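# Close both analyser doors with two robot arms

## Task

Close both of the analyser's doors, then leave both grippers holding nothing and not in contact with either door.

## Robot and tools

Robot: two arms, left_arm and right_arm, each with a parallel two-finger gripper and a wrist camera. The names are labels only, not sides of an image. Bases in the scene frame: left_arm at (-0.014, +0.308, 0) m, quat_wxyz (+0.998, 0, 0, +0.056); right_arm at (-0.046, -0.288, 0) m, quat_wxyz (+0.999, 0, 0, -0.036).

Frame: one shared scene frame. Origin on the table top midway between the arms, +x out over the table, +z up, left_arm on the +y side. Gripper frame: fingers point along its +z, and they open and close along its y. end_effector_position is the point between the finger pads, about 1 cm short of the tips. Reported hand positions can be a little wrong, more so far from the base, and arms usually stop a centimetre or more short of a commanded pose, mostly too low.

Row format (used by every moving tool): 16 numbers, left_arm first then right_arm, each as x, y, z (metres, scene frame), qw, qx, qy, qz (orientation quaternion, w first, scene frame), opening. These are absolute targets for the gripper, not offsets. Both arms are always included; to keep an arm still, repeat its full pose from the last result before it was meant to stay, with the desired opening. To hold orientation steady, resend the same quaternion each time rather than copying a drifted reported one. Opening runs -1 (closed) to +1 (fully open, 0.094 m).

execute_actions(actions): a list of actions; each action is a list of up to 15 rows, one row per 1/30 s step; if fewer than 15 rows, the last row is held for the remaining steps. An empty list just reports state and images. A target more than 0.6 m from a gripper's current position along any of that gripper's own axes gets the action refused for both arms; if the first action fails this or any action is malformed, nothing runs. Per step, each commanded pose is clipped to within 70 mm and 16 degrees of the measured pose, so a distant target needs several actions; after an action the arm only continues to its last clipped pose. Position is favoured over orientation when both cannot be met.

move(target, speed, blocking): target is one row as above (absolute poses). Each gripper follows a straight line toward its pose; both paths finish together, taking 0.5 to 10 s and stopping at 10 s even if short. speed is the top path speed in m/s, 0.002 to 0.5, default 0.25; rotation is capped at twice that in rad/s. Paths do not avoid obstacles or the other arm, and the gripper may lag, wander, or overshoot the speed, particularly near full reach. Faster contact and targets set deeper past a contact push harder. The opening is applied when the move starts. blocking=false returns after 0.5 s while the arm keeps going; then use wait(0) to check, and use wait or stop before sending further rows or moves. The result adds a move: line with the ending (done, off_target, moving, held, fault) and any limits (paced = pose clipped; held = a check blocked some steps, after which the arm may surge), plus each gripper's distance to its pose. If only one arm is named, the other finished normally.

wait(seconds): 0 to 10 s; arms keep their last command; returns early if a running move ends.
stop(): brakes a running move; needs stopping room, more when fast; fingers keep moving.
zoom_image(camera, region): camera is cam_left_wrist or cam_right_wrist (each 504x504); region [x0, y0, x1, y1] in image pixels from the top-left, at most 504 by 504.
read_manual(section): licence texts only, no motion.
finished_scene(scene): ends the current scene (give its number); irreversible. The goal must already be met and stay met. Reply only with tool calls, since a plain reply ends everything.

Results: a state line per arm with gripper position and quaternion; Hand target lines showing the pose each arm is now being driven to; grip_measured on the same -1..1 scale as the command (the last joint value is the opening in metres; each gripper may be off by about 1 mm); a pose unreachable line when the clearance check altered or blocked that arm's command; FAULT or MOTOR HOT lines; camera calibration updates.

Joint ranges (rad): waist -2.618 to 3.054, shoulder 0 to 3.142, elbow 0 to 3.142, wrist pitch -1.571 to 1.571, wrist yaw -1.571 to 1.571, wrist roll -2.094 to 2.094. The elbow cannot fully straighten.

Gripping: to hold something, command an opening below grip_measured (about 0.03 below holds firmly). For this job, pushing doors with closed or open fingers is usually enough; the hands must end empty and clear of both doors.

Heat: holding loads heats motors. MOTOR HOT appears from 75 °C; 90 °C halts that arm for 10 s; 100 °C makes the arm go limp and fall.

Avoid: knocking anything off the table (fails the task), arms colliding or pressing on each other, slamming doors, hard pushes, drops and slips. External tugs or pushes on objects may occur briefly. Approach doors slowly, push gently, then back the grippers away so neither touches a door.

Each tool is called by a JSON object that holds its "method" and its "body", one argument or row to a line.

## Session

{"method": "execute_actions", "body": {
  "actions": []
}}

Scene clock: 0.00 s.
left_arm: end_effector_position=(+0.0742, +0.0678, +0.1969) grip_measured=+1.000 end_effector_quat_wxyz=(+0.597, +0.799, +0.010, -0.076) | right_arm: end_effector_position=(+0.0298, -0.5326, +0.2205) grip_measured=+1.000 end_effector_quat_wxyz=(+0.160, +0.746, +0.436, -0.477)
Joint positions: left_arm=[-0.699  0.693  0.439 -0.308  1.025  1.926  0.094] | right_arm=[-0.557  1.411  1.165 -1.48   1.048  1.544  0.094]
Joint velocities: left_arm=[ 0.002 -0.002  0.002  0.022 -0.081  0.007  0.   ] | right_arm=[-0.007  0.002 -0.012  0.022 -0.007 -0.095  0.   ]
Hand target (left_arm): +0.072, +0.068, +0.201; +0.599, +0.797, +0.010, -0.081
Hand target (right_arm): +0.029, -0.534, +0.227; +0.169, +0.744, +0.431, -0.482
camera_calibration (this result's frames):
cam_left_wrist: T_world_to_cam=[[-0.0487199, 0.20344, -0.977875, 0.192227], [0.93252, 0.359996, 0.0284344, -0.0641069], [0.357816, -0.910503, -0.207251, 0.191908], [0, 0, 0, 1]] pos_world=[0.000478477, 0.158705, 0.22957]
cam_right_wrist: T_world_to_cam=[[-0.860184, 0.413134, 0.299003, 0.187628], [0.26356, 0.862058, -0.432889, 0.584701], [-0.436599, -0.293559, -0.850414, 0.160407], [0, 0, 0, 1]] pos_world=[0.0773243, -0.534473, 0.333422]

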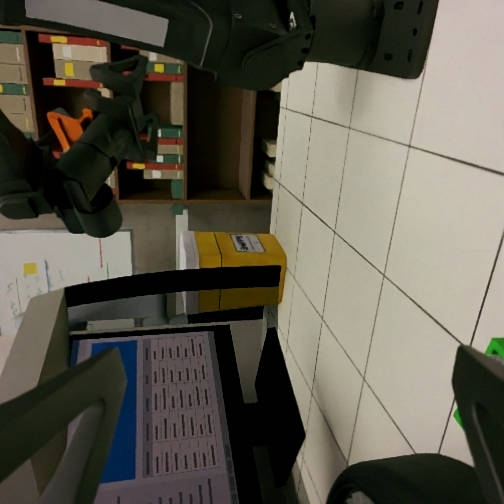

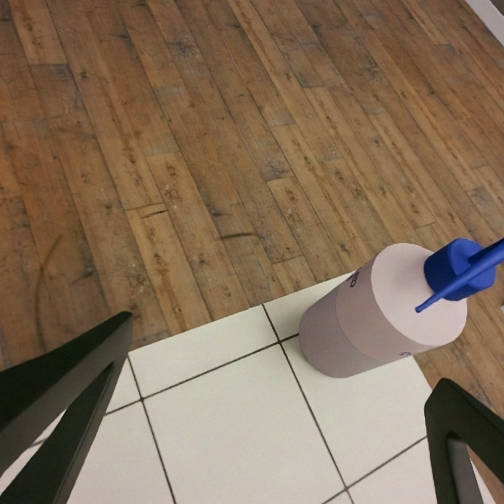

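{"method": "move", "body": {
  "target": [0.15,0.22,0.5,0.604,0.104,0.786,-0.08,-1,0.14,-0.27,0.5,0.604,-0.104,0.786,0.08,-1],
  "speed": 0.5
}}

Scene clock: 9.80 s.
left_arm: end_effector_position=(+0.1511, +0.2218, +0.4965) grip_measured=-0.990 end_effector_quat_wxyz=(+0.599, +0.124, +0.783, -0.114) | right_arm: end_effector_position=(+0.1444, -0.2746, +0.4994) grip_measured=-0.981 end_effector_quat_wxyz=(+0.607, -0.105, +0.785, +0.068)
Joint positions: left_arm=[-1.609  1.025  2.003 -1.559 -1.082 -0.555  0.   ] | right_arm=[-0.843  1.051  2.018 -1.551 -1.09  -0.551  0.001]
Joint velocities: left_arm=[-0.012 -0.012  0.007  0.007 -0.066  0.022 -0.   ] | right_arm=[-0.022  0.002  0.002 -0.022 -0.037  0.007 -0.   ]
Hand target (left_arm): +0.152, +0.219, +0.496; +0.600, +0.128, +0.783, -0.102
Hand target (right_arm): +0.145, -0.274, +0.503; +0.608, -0.109, +0.783, +0.072
Off the commanded pose (left_arm): 0.004 m, 5 deg.
Off the commanded pose (right_arm): 0.006 m, 1 deg.
joint sent to its limit (left arm) — the command would take joint 4 (wrist pitch) past its lower limit, so that joint was sent only as far as its limit.
joint sent to its limit (right arm) — the command would take joint 4 (wrist pitch) past its lower limit, so that joint was sent only as far as its limit.
move: off_target (left_arm); limits=paced
camera_calibration (this result's frames):
cam_left_wrist: T_world_to_cam=[[-0.271181, -0.960859, -0.0566587, 0.292076], [-0.629074, 0.221479, -0.745126, 0.451017], [0.728511, -0.166421, -0.664512, 0.372674], [0, 0, 0, 1]] pos_world=[0.0914316, 0.242774, 0.60026]
cam_right_wrist: T_world_to_cam=[[0.358127, -0.915078, 0.185411, -0.387649], [-0.624427, -0.382377, -0.681087, 0.363248], [0.694144, 0.12814, -0.708339, 0.404869], [0, 0, 0, 1]] pos_world=[0.0846117, -0.267711, 0.606063]

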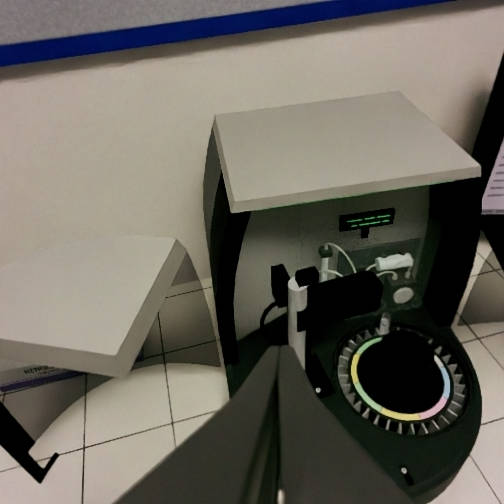

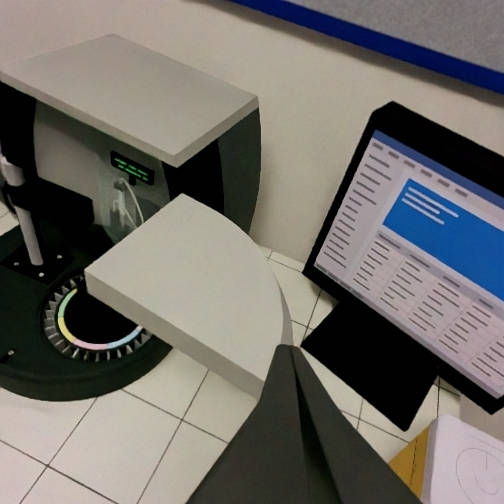

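{"method": "move", "body": {
  "target": [0.33,0.52,0.36,0.4,0.25,0.87,-0.12,-1,0.29,-0.34,0.36,0.42,-0.26,0.86,0.12,-1],
  "speed": 0.4
}}

{"method": "move", "body": {
  "target": [0.41,0.51,0.29,0.376,0.35,0.845,-0.156,-1,0.31,-0.32,0.28,0.388,-0.275,0.872,0.122,-1]
}}

Scene clock: 25.77 s.
left_arm: end_effector_position=(+0.3367, +0.5250, +0.3512) grip_measured=-0.990 end_effector_quat_wxyz=(+0.456, +0.205, +0.864, -0.055) | right_arm: end_effector_position=(+0.2909, -0.3445, +0.3465) grip_measured=-0.981 end_effector_quat_wxyz=(+0.412, -0.249, +0.868, +0.125)
Joint positions: left_arm=[ 0.78   1.929  2.338 -1.555  0.883  1.154  0.   ] | right_arm=[-0.471  1.544  1.883 -1.415 -0.773 -0.898  0.001]
Joint velocities: left_arm=[-0.002 -0.017 -0.002  0.051 -0.037  0.022 -0.001] | right_arm=[ 0.002 -0.027 -0.002 -0.051  0.022  0.007  0.   ]
Hand target (left_arm): +0.333, +0.520, +0.362; +0.468, +0.210, +0.857, -0.056
Hand target (right_arm): +0.289, -0.339, +0.357; +0.420, -0.260, +0.861, +0.121
Off the commanded pose (left_arm): 0.012 m, 11 deg.
Off the commanded pose (right_arm): 0.014 m, 2 deg.
joint sent to its limit (left arm) — the command would take joint 4 (wrist pitch) past its lower limit, so that joint was sent only as far as its limit.
move: off_target (left_arm, right_arm); limits=paced
camera_calibration (this result's frames):
cam_left_wrist: T_world_to_cam=[[-0.373404, -0.907515, -0.192315, 0.679568], [-0.783217, 0.419507, -0.458895, 0.239685], [0.497132, -0.0207292, -0.867428, 0.264045], [0, 0, 0, 1]] pos_world=[0.310214, 0.521642, 0.469721]
cam_right_wrist: T_world_to_cam=[[0.674545, -0.732819, 0.0892535, -0.471748], [-0.671021, -0.659037, -0.339708, 0.123797], [0.307765, 0.169257, -0.936287, 0.409464], [0, 0, 0, 1]] pos_world=[0.275267, -0.333424, 0.467536]

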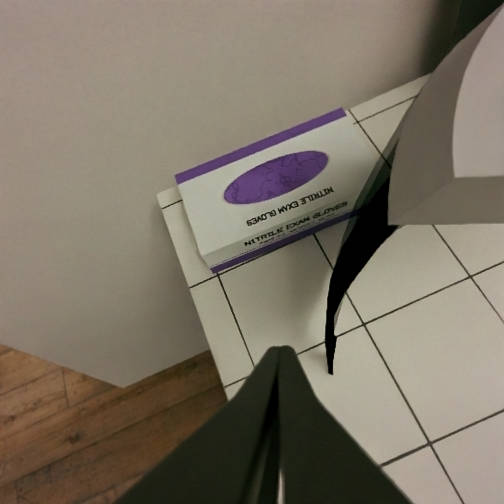

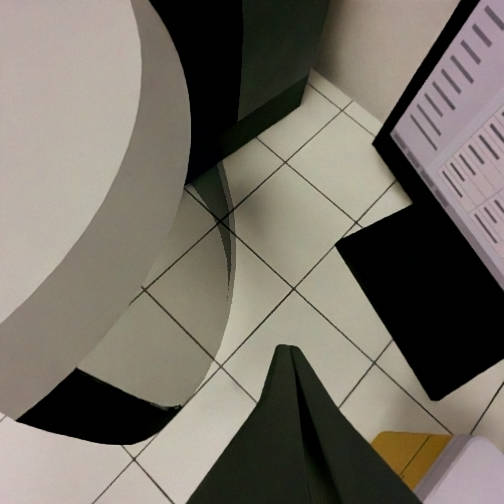

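Scene clock: 27.13 s.
left_arm: end_effector_position=(+0.4084, +0.5135, +0.2802) grip_measured=-0.990 end_effector_quat_wxyz=(+0.422, +0.303, +0.848, -0.102) | right_arm: end_effector_position=(+0.3128, -0.3245, +0.2716) grip_measured=-0.981 end_effector_quat_wxyz=(+0.375, -0.272, +0.877, +0.126)
Joint positions: left_arm=[ 0.63   2.209  2.5   -1.561  0.861  1.288  0.   ] | right_arm=[-0.349  1.508  1.566 -1.14  -0.68  -0.846  0.001]
Joint velocities: left_arm=[ 0.017 -0.012 -0.002 -0.007 -0.037  0.007 -0.   ] | right_arm=[-0.002  0.012 -0.032  0.007  0.022  0.022 -0.001]
Hand target (left_arm): +0.410, +0.509, +0.289; +0.430, +0.312, +0.842, -0.098
Hand target (right_arm): +0.309, -0.319, +0.279; +0.387, -0.275, +0.872, +0.122
Off the commanded pose (left_arm): 0.010 m, 10 deg.
Off the commanded pose (right_arm): 0.010 m, 2 deg.
joint sent to its limit (left arm) — the command would take joint 4 (wrist pitch) past its lower limit, so that joint was sent only as far as its limit.
move: off_target (left_arm)
camera_calibration (this result's frames):
cam_left_wrist: T_world_to_cam=[[-0.573802, -0.797718, -0.185464, 0.705727], [-0.692657, 0.593515, -0.409838, 0.128094], [0.437011, -0.106702, -0.893105, 0.242507], [0, 0, 0, 1]] pos_world=[0.387695, 0.512822, 0.399969]
cam_right_wrist: T_world_to_cam=[[0.711148, -0.699491, 0.0705811, -0.460696], [-0.661434, -0.699704, -0.270036, 0.0910668], [0.238274, 0.145351, -0.96026, 0.349647], [0, 0, 0, 1]] pos_world=[0.304546, -0.309354, 0.39286]

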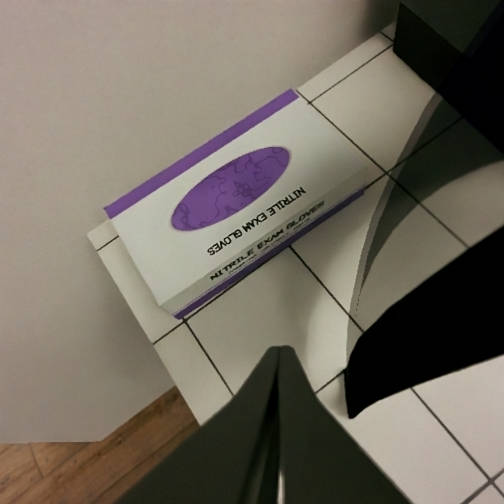

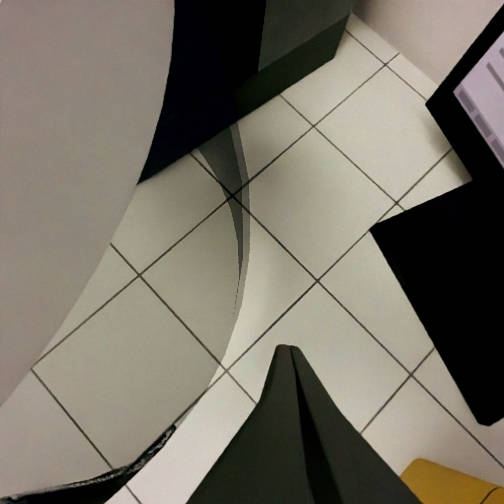

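{"method": "move", "body": {
  "target": [0.435,0.475,0.29,0.41,0.31,0.85,-0.11,-1,0.305,-0.25,0.28,0.388,-0.275,0.872,0.122,-1],
  "speed": 0.1
}}

{"method": "move", "body": {
  "target": [0.4,0.43,0.29,0.39,0.33,0.85,-0.13,-1,0.295,-0.19,0.28,0.388,-0.275,0.872,0.122,-1],
  "speed": 0.07
}}

Scene clock: 32.03 s.
left_arm: end_effector_position=(+0.4288, +0.4752, +0.2890) grip_measured=-0.990 end_effector_quat_wxyz=(+0.405, +0.309, +0.853, -0.109) | right_arm: end_effector_position=(+0.3092, -0.2535, +0.2741) grip_measured=-0.981 end_effector_quat_wxyz=(+0.376, -0.274, +0.877, +0.121)
Joint positions: left_arm=[ 0.522  2.209  2.556 -1.557  0.806  1.173  0.   ] | right_arm=[-0.092  1.381  1.444 -0.991 -0.535 -0.589  0.001]
Joint velocities: left_arm=[ 0.017  0.017 -0.002 -0.022  0.022 -0.066 -0.   ] | right_arm=[-0.002 -0.017 -0.007  0.051 -0.051  0.095 -0.   ]
Hand target (left_arm): +0.434, +0.474, +0.290; +0.410, +0.310, +0.850, -0.111
Hand target (right_arm): +0.306, -0.249, +0.280; +0.386, -0.276, +0.872, +0.121
Off the commanded pose (left_arm): 0.006 m, 1 deg.
Off the commanded pose (right_arm): 0.008 m, 2 deg.
move: done
camera_calibration (this result's frames):
cam_left_wrist: T_world_to_cam=[[-0.593824, -0.787011, -0.167293, 0.686782], [-0.696839, 0.607, -0.382056, 0.155884], [0.402229, -0.110298, -0.908871, 0.258549], [0, 0, 0, 1]] pos_world=[0.412458, 0.474401, 0.409438]
cam_right_wrist: T_world_to_cam=[[0.711756, -0.697802, 0.0804684, -0.411112], [-0.659438, -0.703259, -0.265647, 0.136361], [0.241959, 0.136012, -0.960706, 0.339214], [0, 0, 0, 1]] pos_world=[0.300458, -0.237115, 0.39519]

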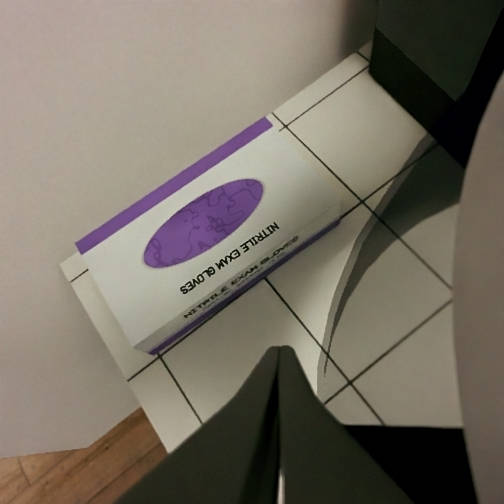

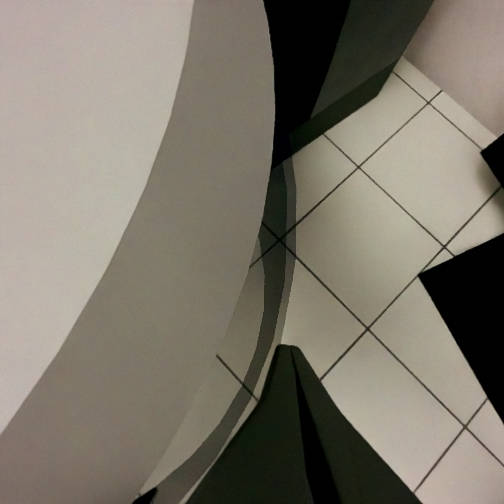

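Scene clock: 33.37 s.
left_arm: end_effector_position=(+0.4025, +0.4412, +0.2786) grip_measured=-0.990 end_effector_quat_wxyz=(+0.377, +0.320, +0.860, -0.130) | right_arm: end_effector_position=(+0.2994, -0.1932, +0.2733) grip_measured=-0.981 end_effector_quat_wxyz=(+0.374, -0.275, +0.878, +0.117)
Joint positions: left_arm=[ 0.485  2.026  2.244 -1.495  0.778  1.187  0.   ] | right_arm=[ 0.156  1.314  1.376 -0.899 -0.369 -0.38   0.001]
Joint velocities: left_arm=[ 0.002  0.012  0.002  0.051  0.037 -0.022 -0.001] | right_arm=[ 0.007  0.017 -0.007 -0.022 -0.066  0.037  0.001]
Hand target (left_arm): +0.400, +0.431, +0.290; +0.390, +0.330, +0.850, -0.130
Hand target (right_arm): +0.296, -0.189, +0.280; +0.386, -0.276, +0.872, +0.121
Off the commanded pose (left_arm): 0.016 m, 2 deg.
Off the commanded pose (right_arm): 0.009 m, 2 deg.
move: off_target (left_arm)
camera_calibration (this result's frames):
cam_left_wrist: T_world_to_cam=[[-0.631987, -0.765333, -0.12189, 0.635836], [-0.696816, 0.630009, -0.342835, 0.133175], [0.339175, -0.131733, -0.931454, 0.297018], [0, 0, 0, 1]] pos_world=[0.393898, 0.441852, 0.399818]
cam_right_wrist: T_world_to_cam=[[0.710261, -0.69872, 0.0855541, -0.363082], [-0.661295, -0.703946, -0.259131, 0.17077], [0.241286, 0.127474, -0.962045, 0.331584], [0, 0, 0, 1]] pos_world=[0.290806, -0.175749, 0.394314]

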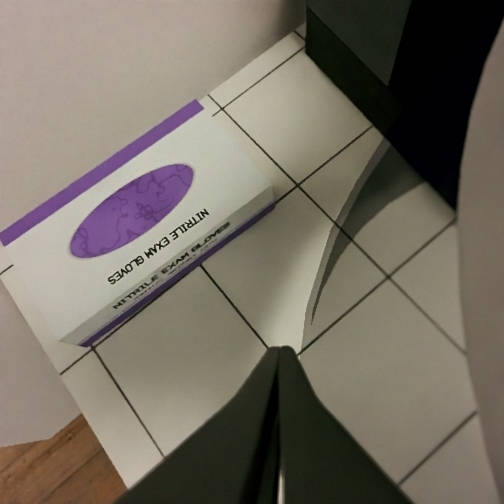

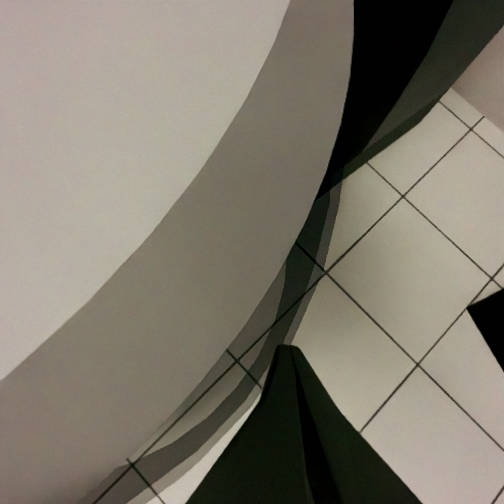

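{"method": "move", "body": {
  "target": [0.36,0.37,0.29,0.376,0.35,0.845,-0.156,-1,0.285,-0.12,0.28,0.388,-0.275,0.872,0.122,-1],
  "speed": 0.08
}}

{"method": "move", "body": {
  "target": [0.32,0.29,0.29,0.376,0.35,0.845,-0.156,-1,0.29,-0.08,0.28,0.388,-0.275,0.872,0.122,-1],
  "speed": 0.08
}}

Scene clock: 38.83 s.
left_arm: end_effector_position=(+0.3619, +0.3802, +0.2800) grip_measured=-0.990 end_effector_quat_wxyz=(+0.361, +0.343, +0.853, -0.156) | right_arm: end_effector_position=(+0.2868, -0.1222, +0.2775) grip_measured=-0.981 end_effector_quat_wxyz=(+0.378, -0.278, +0.875, +0.115)
Joint positions: left_arm=[ 0.405  1.786  1.93  -1.448  0.772  1.173  0.   ] | right_arm=[ 0.454  1.314  1.376 -0.831 -0.16  -0.165  0.001]
Joint velocities: left_arm=[-0.017  0.007 -0.002 -0.051 -0.022 -0.037 -0.001] | right_arm=[ 0.022  0.022  0.012  0.007 -0.007  0.037 -0.002]
Hand target (left_arm): +0.360, +0.370, +0.290; +0.375, +0.350, +0.844, -0.157
Hand target (right_arm): +0.285, -0.119, +0.280; +0.387, -0.276, +0.872, +0.120
Off the commanded pose (left_arm): 0.014 m, 2 deg.
Off the commanded pose (right_arm): 0.004 m, 1 deg.
move: off_target (left_arm)
camera_calibration (this result's frames):
cam_left_wrist: T_world_to_cam=[[-0.686495, -0.721857, -0.0874471, 0.557177], [-0.66335, 0.670985, -0.331279, 0.112874], [0.297812, -0.169413, -0.939472, 0.335621], [0, 0, 0, 1]] pos_world=[0.357422, 0.383324, 0.401423]
cam_right_wrist: T_world_to_cam=[[0.712175, -0.695532, 0.0950879, -0.307778], [-0.65543, -0.707315, -0.264798, 0.212958], [0.251432, 0.126259, -0.959604, 0.325863], [0, 0, 0, 1]] pos_world=[0.276839, -0.104584, 0.398357]

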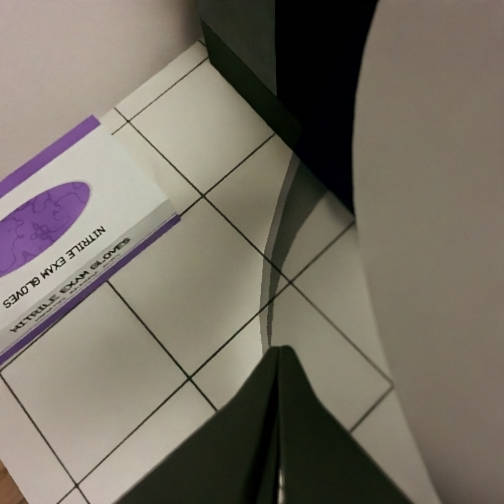

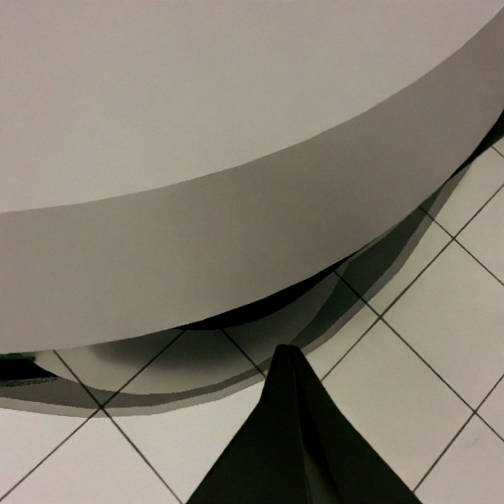

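Scene clock: 40.50 s.
left_arm: end_effector_position=(+0.3227, +0.2974, +0.2817) grip_measured=-0.990 end_effector_quat_wxyz=(+0.360, +0.345, +0.853, -0.157) | right_arm: end_effector_position=(+0.2835, -0.0877, +0.2667) grip_measured=-0.981 end_effector_quat_wxyz=(+0.370, -0.277, +0.879, +0.114)
Joint positions: left_arm=[ 0.201  1.47   1.584 -1.249  0.702  0.919  0.   ] | right_arm=[ 0.585  1.359  1.376 -0.794 -0.065 -0.071  0.001]
Joint velocities: left_arm=[-0.007 -0.012 -0.007 -0.007 -0.007  0.037 -0.   ] | right_arm=[-0.017  0.007  0.002 -0.037  0.081 -0.037 -0.001]
Hand target (left_arm): +0.319, +0.290, +0.290; +0.374, +0.351, +0.844, -0.157
Hand target (right_arm): +0.290, -0.080, +0.280; +0.388, -0.275, +0.871, +0.121
Off the commanded pose (left_arm): 0.011 m, 2 deg.
Off the commanded pose (right_arm): 0.017 m, 2 deg.
move: off_target (left_arm, right_arm)
camera_calibration (this result's frames):
cam_left_wrist: T_world_to_cam=[[-0.689252, -0.719387, -0.0861069, 0.470498], [-0.661498, 0.673317, -0.33025, 0.141356], [0.295555, -0.170666, -0.939958, 0.336118], [0, 0, 0, 1]] pos_world=[0.318458, 0.300657, 0.403133]
cam_right_wrist: T_world_to_cam=[[0.712109, -0.696403, 0.0890201, -0.278802], [-0.6612, -0.707872, -0.248457, 0.229574], [0.236041, 0.118069, -0.964544, 0.316895], [0, 0, 0, 1]] pos_world=[0.275531, -0.069065, 0.387518]

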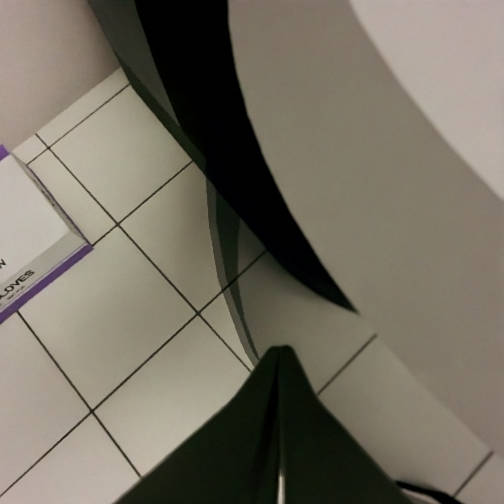

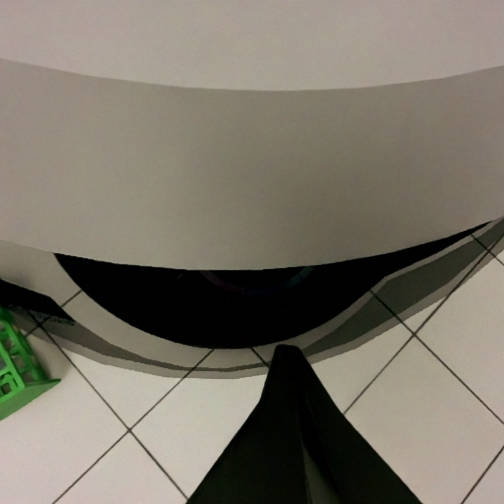

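{"method": "move", "body": {
  "target": [0.3,0.2,0.29,0.376,0.35,0.845,-0.156,-1,0.17,-0.14,0.36,0.62,-0.22,0.73,0.19,-1],
  "speed": 0.09
}}

{"method": "move", "body": {
  "target": [0.305,0.14,0.29,0.376,0.35,0.845,-0.156,-1,0.17,-0.14,0.36,0.62,-0.22,0.73,0.19,-1],
  "speed": 0.05
}}

Scene clock: 47.90 s.
left_arm: end_effector_position=(+0.3026, +0.2055, +0.2800) grip_measured=-0.990 end_effector_quat_wxyz=(+0.354, +0.345, +0.856, -0.155) | right_arm: end_effector_position=(+0.1735, -0.1363, +0.3588) grip_measured=-0.981 end_effector_quat_wxyz=(+0.612, -0.227, +0.736, +0.181)
Joint positions: left_arm=[-0.17   1.301  1.418 -1.043  0.499  0.538  0.   ] | right_arm=[ 0.698  0.631  0.935 -0.491  0.04  -0.005  0.001]
Joint velocities: left_arm=[-0.002  0.007 -0.007  0.022  0.037  0.007 -0.001] | right_arm=[ 0.017  0.002  0.012  0.125 -0.051 -0.066 -0.001]
Hand target (left_arm): +0.298, +0.200, +0.290; +0.373, +0.351, +0.845, -0.157
Hand target (right_arm): +0.170, -0.138, +0.362; +0.620, -0.221, +0.729, +0.186
Off the commanded pose (left_arm): 0.012 m, 3 deg.
Off the commanded pose (right_arm): 0.005 m, 2 deg.
move: off_target (left_arm)
camera_calibration (this result's frames):
cam_left_wrist: T_world_to_cam=[[-0.688704, -0.720106, -0.08446, 0.389923], [-0.666286, 0.674521, -0.317939, 0.187132], [0.28592, -0.162692, -0.944342, 0.327237], [0, 0, 0, 1]] pos_world=[0.299661, 0.2078, 0.401453]
cam_right_wrist: T_world_to_cam=[[0.631694, -0.75289, 0.184711, -0.270628], [-0.423526, -0.534743, -0.731216, 0.300924], [0.649298, 0.383675, -0.656663, 0.291475], [0, 0, 0, 1]] pos_world=[0.109149, -0.154668, 0.461428]

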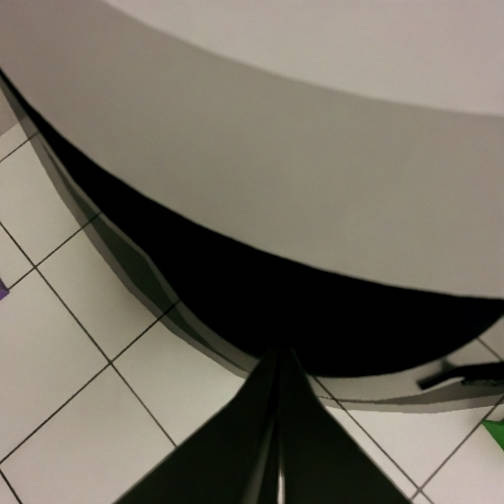

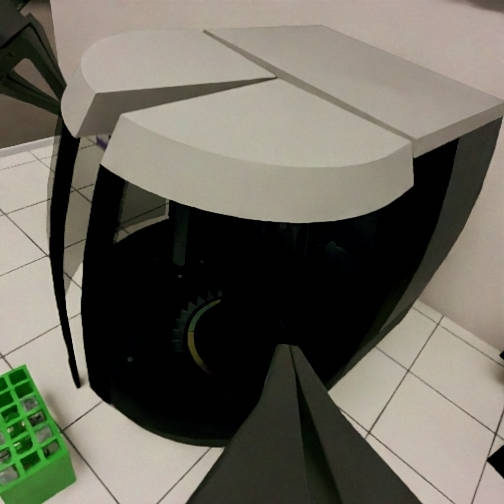

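Scene clock: 49.53 s.
left_arm: end_effector_position=(+0.3000, +0.1876, +0.2783) grip_measured=-0.991 end_effector_quat_wxyz=(+0.345, +0.311, +0.882, -0.081) | right_arm: end_effector_position=(+0.1735, -0.1362, +0.3588) grip_measured=-0.981 end_effector_quat_wxyz=(+0.611, -0.227, +0.736, +0.184)
Joint positions: left_arm=[-0.376  1.274  1.418 -1.013  0.201  0.341  0.   ] | right_arm=[ 0.69   0.631  0.935 -0.491  0.027 -0.003  0.001]
Joint velocities: left_arm=[-0.002 -0.012  0.007  0.037  0.022  0.007  0.   ] | right_arm=[-0.012 -0.002  0.007 -0.051 -0.066  0.066 -0.   ]
Hand target (left_arm): +0.299, +0.144, +0.291; +0.371, +0.352, +0.846, -0.153
Hand target (right_arm): +0.170, -0.140, +0.360; +0.619, -0.220, +0.730, +0.190
Off the commanded pose (left_arm): 0.049 m, 11 deg.
Off the commanded pose (right_arm): 0.005 m, 2 deg.
move: off_target (left_arm)
camera_calibration (this result's frames):
cam_left_wrist: T_world_to_cam=[[-0.594112, -0.784713, -0.176795, 0.384451], [-0.745023, 0.619679, -0.246855, 0.211082], [0.303267, -0.0149431, -0.952788, 0.292877], [0, 0, 0, 1]] pos_world=[0.296848, 0.175257, 0.399125]
cam_right_wrist: T_world_to_cam=[[0.635421, -0.750872, 0.180087, -0.269204], [-0.423196, -0.533724, -0.73215, 0.30138], [0.645868, 0.389011, -0.656906, 0.292856], [0, 0, 0, 1]] pos_world=[0.109454, -0.155208, 0.461514]

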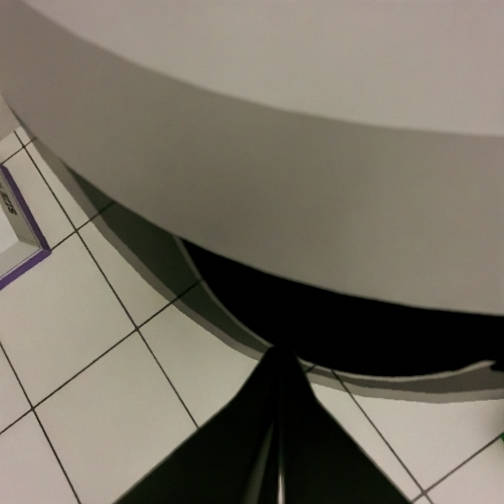

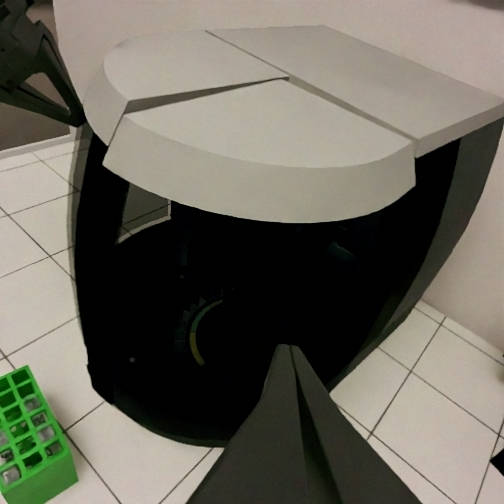

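{"method": "move", "body": {
  "target": [0.26,0.23,0.3,0.376,0.35,0.845,-0.156,-1,0.225,-0.075,0.285,0.388,-0.275,0.872,0.122,-1],
  "speed": 0.2
}}

{"method": "move", "body": {
  "target": [0.26,0.23,0.3,0.376,0.35,0.845,-0.156,-1,0.28,-0.035,0.285,0.388,-0.275,0.872,0.122,-1],
  "speed": 0.05
}}

Scene clock: 54.03 s.
left_arm: end_effector_position=(+0.2684, +0.2314, +0.2930) grip_measured=-0.991 end_effector_quat_wxyz=(+0.367, +0.347, +0.850, -0.151) | right_arm: end_effector_position=(+0.2246, -0.0801, +0.2739) grip_measured=-0.981 end_effector_quat_wxyz=(+0.381, -0.277, +0.874, +0.118)
Joint positions: left_arm=[-0.042  1.192  1.397 -1.162  0.578  0.656  0.   ] | right_arm=[ 0.751  1.184  1.267 -0.834  0.053  0.042  0.001]
Joint velocities: left_arm=[-0.007  0.012  0.012 -0.022 -0.007  0.037  0.   ] | right_arm=[ 0.002  0.007  0.017 -0.066 -0.007 -0.022 -0.   ]
Hand target (left_arm): +0.260, +0.231, +0.301; +0.378, +0.349, +0.843, -0.154
Hand target (right_arm): +0.225, -0.076, +0.284; +0.387, -0.275, +0.871, +0.125
Off the commanded pose (left_arm): 0.011 m, 1 deg.
Off the commanded pose (right_arm): 0.012 m, 1 deg.
move: off_target (left_arm, right_arm)
camera_calibration (this result's frames):
cam_left_wrist: T_world_to_cam=[[-0.686739, -0.719717, -0.101966, 0.390549], [-0.655862, 0.673979, -0.339996, 0.154764], [0.313424, -0.166613, -0.934883, 0.344234], [0, 0, 0, 1]] pos_world=[0.261818, 0.234131, 0.41426]
cam_right_wrist: T_world_to_cam=[[0.712102, -0.695818, 0.0935286, -0.233403], [-0.653758, -0.705751, -0.272976, 0.203056], [0.25595, 0.133242, -0.957463, 0.33166], [0, 0, 0, 1]] pos_world=[0.214068, -0.06329, 0.394812]

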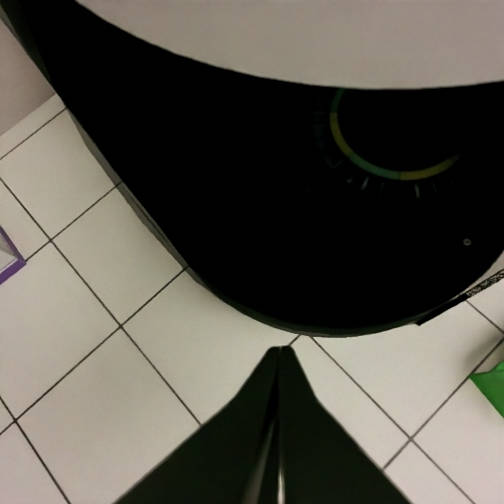

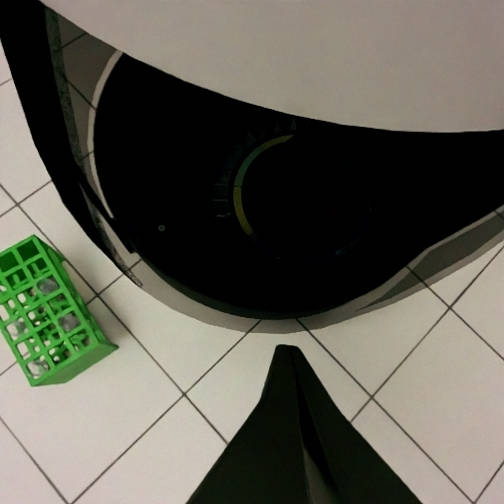

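Scene clock: 55.70 s.
left_arm: end_effector_position=(+0.2675, +0.2314, +0.2924) grip_measured=-0.991 end_effector_quat_wxyz=(+0.365, +0.346, +0.850, -0.152) | right_arm: end_effector_position=(+0.2645, -0.0471, +0.2690) grip_measured=-0.981 end_effector_quat_wxyz=(+0.358, -0.282, +0.883, +0.111)
Joint positions: left_arm=[-0.042  1.192  1.397 -1.166  0.578  0.657  0.   ] | right_arm=[ 0.751  1.41   1.446 -0.839  0.049  0.042  0.001]
Joint velocities: left_arm=[ 0.002  0.017 -0.017 -0.022 -0.007  0.022  0.001] | right_arm=[ 0.007  0.012 -0.002  0.007 -0.037  0.022 -0.   ]
Hand target (left_arm): +0.260, +0.230, +0.300; +0.376, +0.350, +0.844, -0.156
Hand target (right_arm): +0.279, -0.037, +0.284; +0.388, -0.275, +0.871, +0.122
Off the commanded pose (left_arm): 0.011 m, 1 deg.
Off the commanded pose (right_arm): 0.025 m, 4 deg.
move: off_target (left_arm, right_arm)
camera_calibration (this result's frames):
cam_left_wrist: T_world_to_cam=[[-0.687535, -0.71935, -0.0991528, 0.38919], [-0.656923, 0.674349, -0.337203, 0.153449], [0.30943, -0.166703, -0.936196, 0.345417], [0, 0, 0, 1]] pos_world=[0.261504, 0.234068, 0.41371]
cam_right_wrist: T_world_to_cam=[[0.717812, -0.691095, 0.0844626, -0.237194], [-0.662469, -0.715275, -0.222523, 0.239347], [0.214198, 0.103776, -0.971262, 0.32575], [0, 0, 0, 1]] pos_world=[0.259046, -0.0265294, 0.389683]

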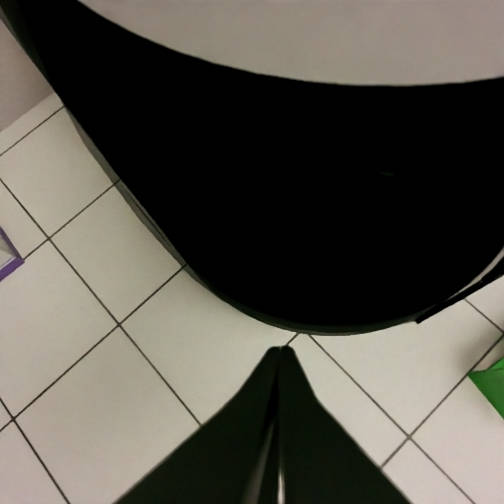

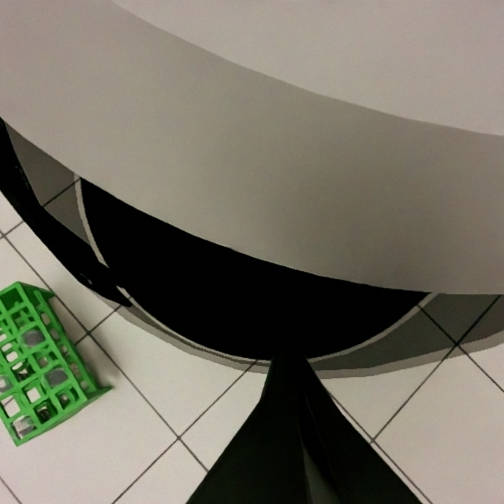

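{"method": "move", "body": {
  "target": [0.23,0.2,0.4,0.53,0.25,0.8,-0.16,-1,0.17,-0.14,0.36,0.62,-0.22,0.73,0.19,-1],
  "speed": 0.25
}}

Scene clock: 59.50 s.
left_arm: end_effector_position=(+0.2341, +0.2012, +0.3763) grip_measured=-0.991 end_effector_quat_wxyz=(+0.494, +0.249, +0.818, -0.160) | right_arm: end_effector_position=(+0.1712, -0.1362, +0.3619) grip_measured=-0.981 end_effector_quat_wxyz=(+0.614, -0.220, +0.735, +0.187)
Joint positions: left_arm=[-0.262  0.943  1.397 -0.979  0.403  0.206  0.   ] | right_arm=[ 0.715  0.625  0.939 -0.491  0.057  0.014  0.001]
Joint velocities: left_arm=[-0.007  0.002  0.002 -0.007 -0.022  0.007  0.002] | right_arm=[ 0.002 -0.002 -0.012  0.066 -0.066 -0.051  0.   ]
Hand target (left_arm): +0.227, +0.200, +0.399; +0.526, +0.251, +0.797, -0.157
Hand target (right_arm): +0.170, -0.138, +0.362; +0.621, -0.220, +0.729, +0.186
Off the commanded pose (left_arm): 0.024 m, 5 deg.
Off the commanded pose (right_arm): 0.004 m, 1 deg.
move: off_target (left_arm)
camera_calibration (this result's frames):
cam_left_wrist: T_world_to_cam=[[-0.52782, -0.845381, -0.0820736, 0.334397], [-0.662557, 0.470271, -0.582978, 0.314967], [0.531435, -0.253329, -0.808332, 0.346623], [0, 0, 0, 1]] pos_world=[0.200978, 0.222383, 0.491251]
cam_right_wrist: T_world_to_cam=[[0.629513, -0.75819, 0.169887, -0.264624], [-0.426081, -0.519696, -0.740521, 0.308084], [0.649745, 0.393782, -0.650205, 0.293971], [0, 0, 0, 1]] pos_world=[0.106846, -0.156286, 0.46424]

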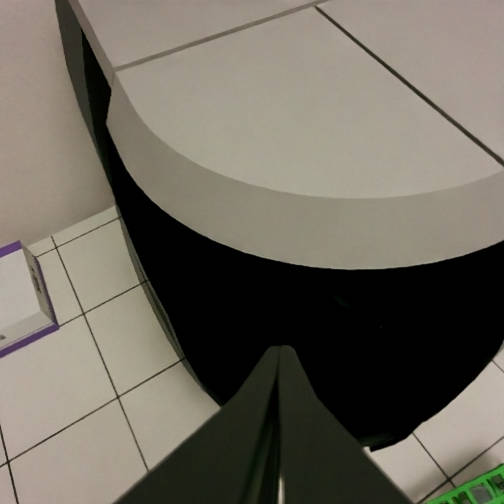

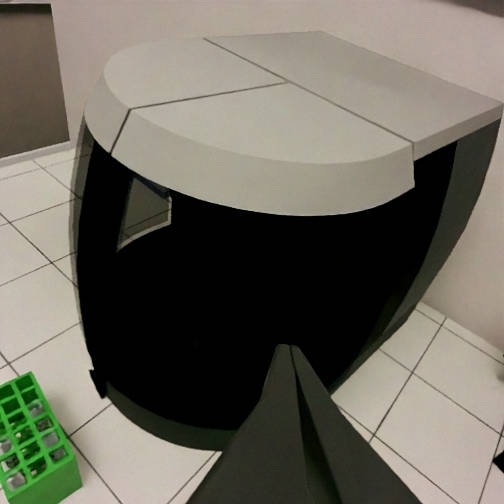

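{"method": "zoom_image", "body": {
  "camera": "cam_right_wrist",
  "region": [70,20,330,200]
}}

Region (70, 20, 330, 200) of cam_right_wrist's 504x504 image, scaled by 1.938, with more detail than that image has; it fills the top 349 rows of this view, and the rest is white.

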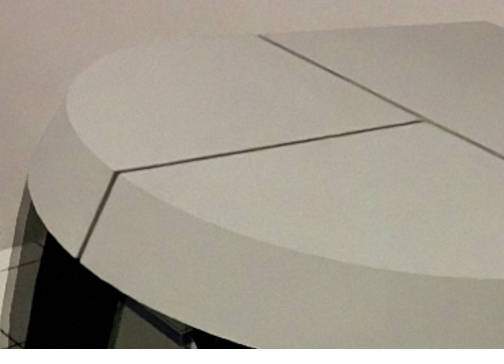

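{"method": "move", "body": {
  "target": [0.245,0.15,0.29,0.376,0.35,0.845,-0.156,-1,0.17,-0.14,0.36,0.62,-0.22,0.73,0.19,-1]
}}

{"method": "move", "body": {
  "target": [0.285,0.12,0.29,0.376,0.35,0.845,-0.156,-1,0.17,-0.14,0.36,0.62,-0.22,0.73,0.19,-1],
  "speed": 0.06
}}

{"method": "move", "body": {
  "target": [0.21,0.18,0.33,0.376,0.35,0.845,-0.156,-1,0.17,-0.14,0.36,0.62,-0.22,0.73,0.19,-1]
}}

Scene clock: 66.03 s.
left_arm: end_effector_position=(+0.2437, +0.1531, +0.2912) grip_measured=-0.991 end_effector_quat_wxyz=(+0.374, +0.341, +0.847, -0.160) | right_arm: end_effector_position=(+0.1733, -0.1366, +0.3559) grip_measured=-0.981 end_effector_quat_wxyz=(+0.609, -0.221, +0.738, +0.188)
Joint positions: left_arm=[-0.476  1.087  1.287 -0.978  0.309  0.27   0.   ] | right_arm=[ 0.689  0.625  0.923 -0.487  0.026  0.014  0.001]
Joint velocities: left_arm=[-0.002 -0.007 -0.007 -0.051 -0.007 -0.007 -0.001] | right_arm=[-0.017 -0.017  0.017  0.022  0.007 -0.051 -0.001]
Hand target (left_arm): +0.245, +0.150, +0.290; +0.375, +0.348, +0.844, -0.158
Hand target (right_arm): +0.170, -0.140, +0.360; +0.619, -0.220, +0.729, +0.190
Off the commanded pose (left_arm): 0.004 m, 1 deg.
Off the commanded pose (right_arm): 0.006 m, 2 deg.
move: done
camera_calibration (this result's frames):
cam_left_wrist: T_world_to_cam=[[-0.683081, -0.724964, -0.088477, 0.313092], [-0.65655, 0.662605, -0.360412, 0.198663], [0.319911, -0.188101, -0.928588, 0.337177], [0, 0, 0, 1]] pos_world=[0.236433, 0.158769, 0.4124]
cam_right_wrist: T_world_to_cam=[[0.63436, -0.755423, 0.164082, -0.263622], [-0.432969, -0.523041, -0.734143, 0.302831], [0.64041, 0.394669, -0.658871, 0.293597], [0, 0, 0, 1]] pos_world=[0.110325, -0.156627, 0.45902]

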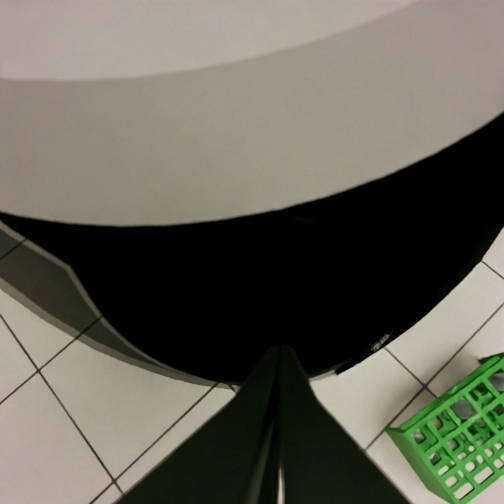

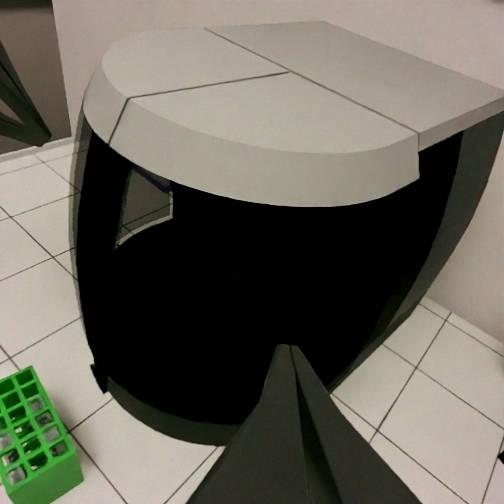

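Scene clock: 67.17 s.
left_arm: end_effector_position=(+0.2550, +0.1422, +0.2752) grip_measured=-0.991 end_effector_quat_wxyz=(+0.332, +0.344, +0.866, -0.146) | right_arm: end_effector_position=(+0.1733, -0.1366, +0.3559) grip_measured=-0.981 end_effector_quat_wxyz=(+0.609, -0.221, +0.738, +0.188)
Joint positions: left_arm=[-0.528  1.193  1.344 -1.016  0.25   0.247  0.   ] | right_arm=[ 0.689  0.625  0.923 -0.487  0.026  0.014  0.001]
Joint velocities: left_arm=[ 0.002  0.007  0.012 -0.007  0.022 -0.037  0.   ] | right_arm=[-0.017 -0.002  0.012  0.066  0.022 -0.081  0.   ]
Hand target (left_arm): +0.281, +0.122, +0.290; +0.374, +0.350, +0.844, -0.156
Hand target (right_arm): +0.170, -0.140, +0.360; +0.619, -0.220, +0.729, +0.189
Off the commanded pose (left_arm): 0.040 m, 6 deg.
Off the commanded pose (right_arm): 0.006 m, 2 deg.
move: off_target (left_arm)
camera_calibration (this result's frames):
cam_left_wrist: T_world_to_cam=[[-0.686443, -0.722594, -0.0815766, 0.310077], [-0.683004, 0.679174, -0.268753, 0.186674], [0.249604, -0.128767, -0.959748, 0.334706], [0, 0, 0, 1]] pos_world=[0.256805, 0.140375, 0.396698]
cam_right_wrist: T_world_to_cam=[[0.63436, -0.755423, 0.164082, -0.263622], [-0.432969, -0.523041, -0.734143, 0.302831], [0.64041, 0.394669, -0.658871, 0.293597], [0, 0, 0, 1]] pos_world=[0.110325, -0.156627, 0.45902]

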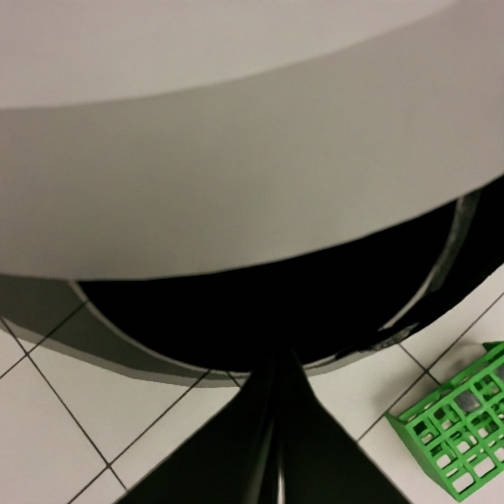

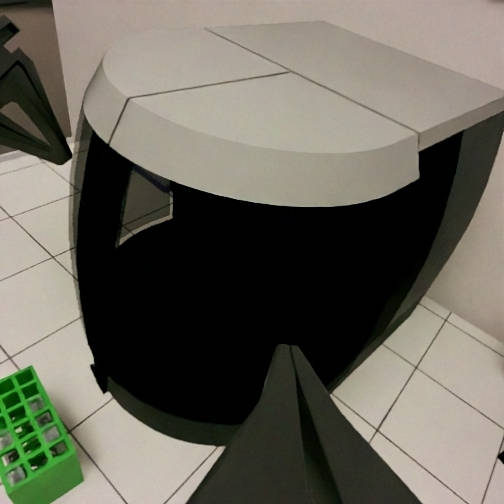

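Scene clock: 68.23 s.
left_arm: end_effector_position=(+0.2133, +0.1794, +0.3200) grip_measured=-0.991 end_effector_quat_wxyz=(+0.365, +0.348, +0.850, -0.152) | right_arm: end_effector_position=(+0.1733, -0.1366, +0.3559) grip_measured=-0.981 end_effector_quat_wxyz=(+0.609, -0.221, +0.738, +0.188)
Joint positions: left_arm=[-0.39   1.047  1.429 -1.206  0.358  0.357  0.   ] | right_arm=[ 0.689  0.625  0.923 -0.487  0.026  0.014  0.001]
Joint velocities: left_arm=[-0.002 -0.007  0.002  0.037 -0.037 -0.007 -0.   ] | right_arm=[-0.002  0.002 -0.032  0.022  0.051 -0.066 -0.001]
Hand target (left_arm): +0.210, +0.180, +0.330; +0.377, +0.350, +0.844, -0.155
Hand target (right_arm): +0.170, -0.140, +0.360; +0.619, -0.220, +0.729, +0.189
Off the commanded pose (left_arm): 0.011 m, 1 deg.
Off the commanded pose (right_arm): 0.006 m, 2 deg.
move: off_target (left_arm)
camera_calibration (this result's frames):
cam_left_wrist: T_world_to_cam=[[-0.689241, -0.717428, -0.101212, 0.317976], [-0.655039, 0.676721, -0.336113, 0.160985], [0.309629, -0.165365, -0.936367, 0.379216], [0, 0, 0, 1]] pos_world=[0.207198, 0.181892, 0.441377]
cam_right_wrist: T_world_to_cam=[[0.63436, -0.755423, 0.164082, -0.263622], [-0.432969, -0.523041, -0.734143, 0.302831], [0.64041, 0.394669, -0.658871, 0.293597], [0, 0, 0, 1]] pos_world=[0.110325, -0.156627, 0.45902]

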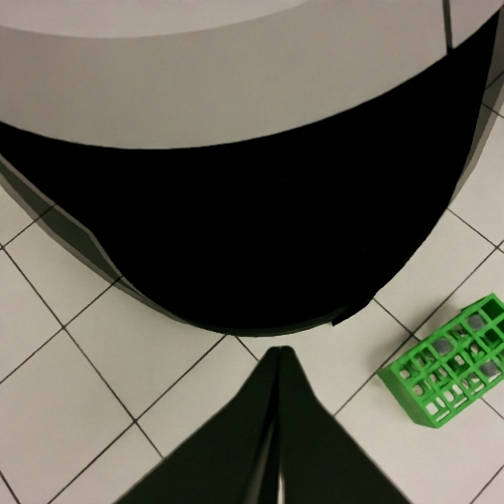

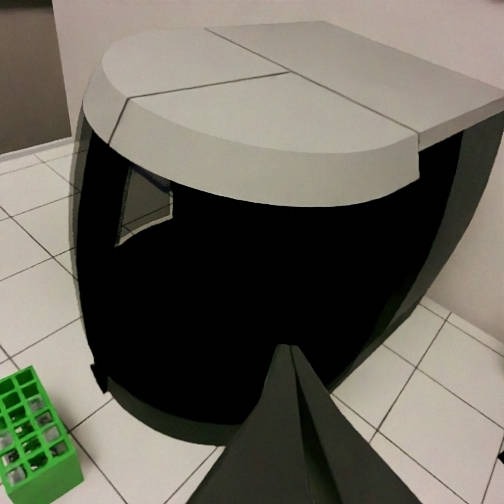

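{"method": "finished_scene", "body": {
  "scene": 2
}}

The scene is finished: the task was done.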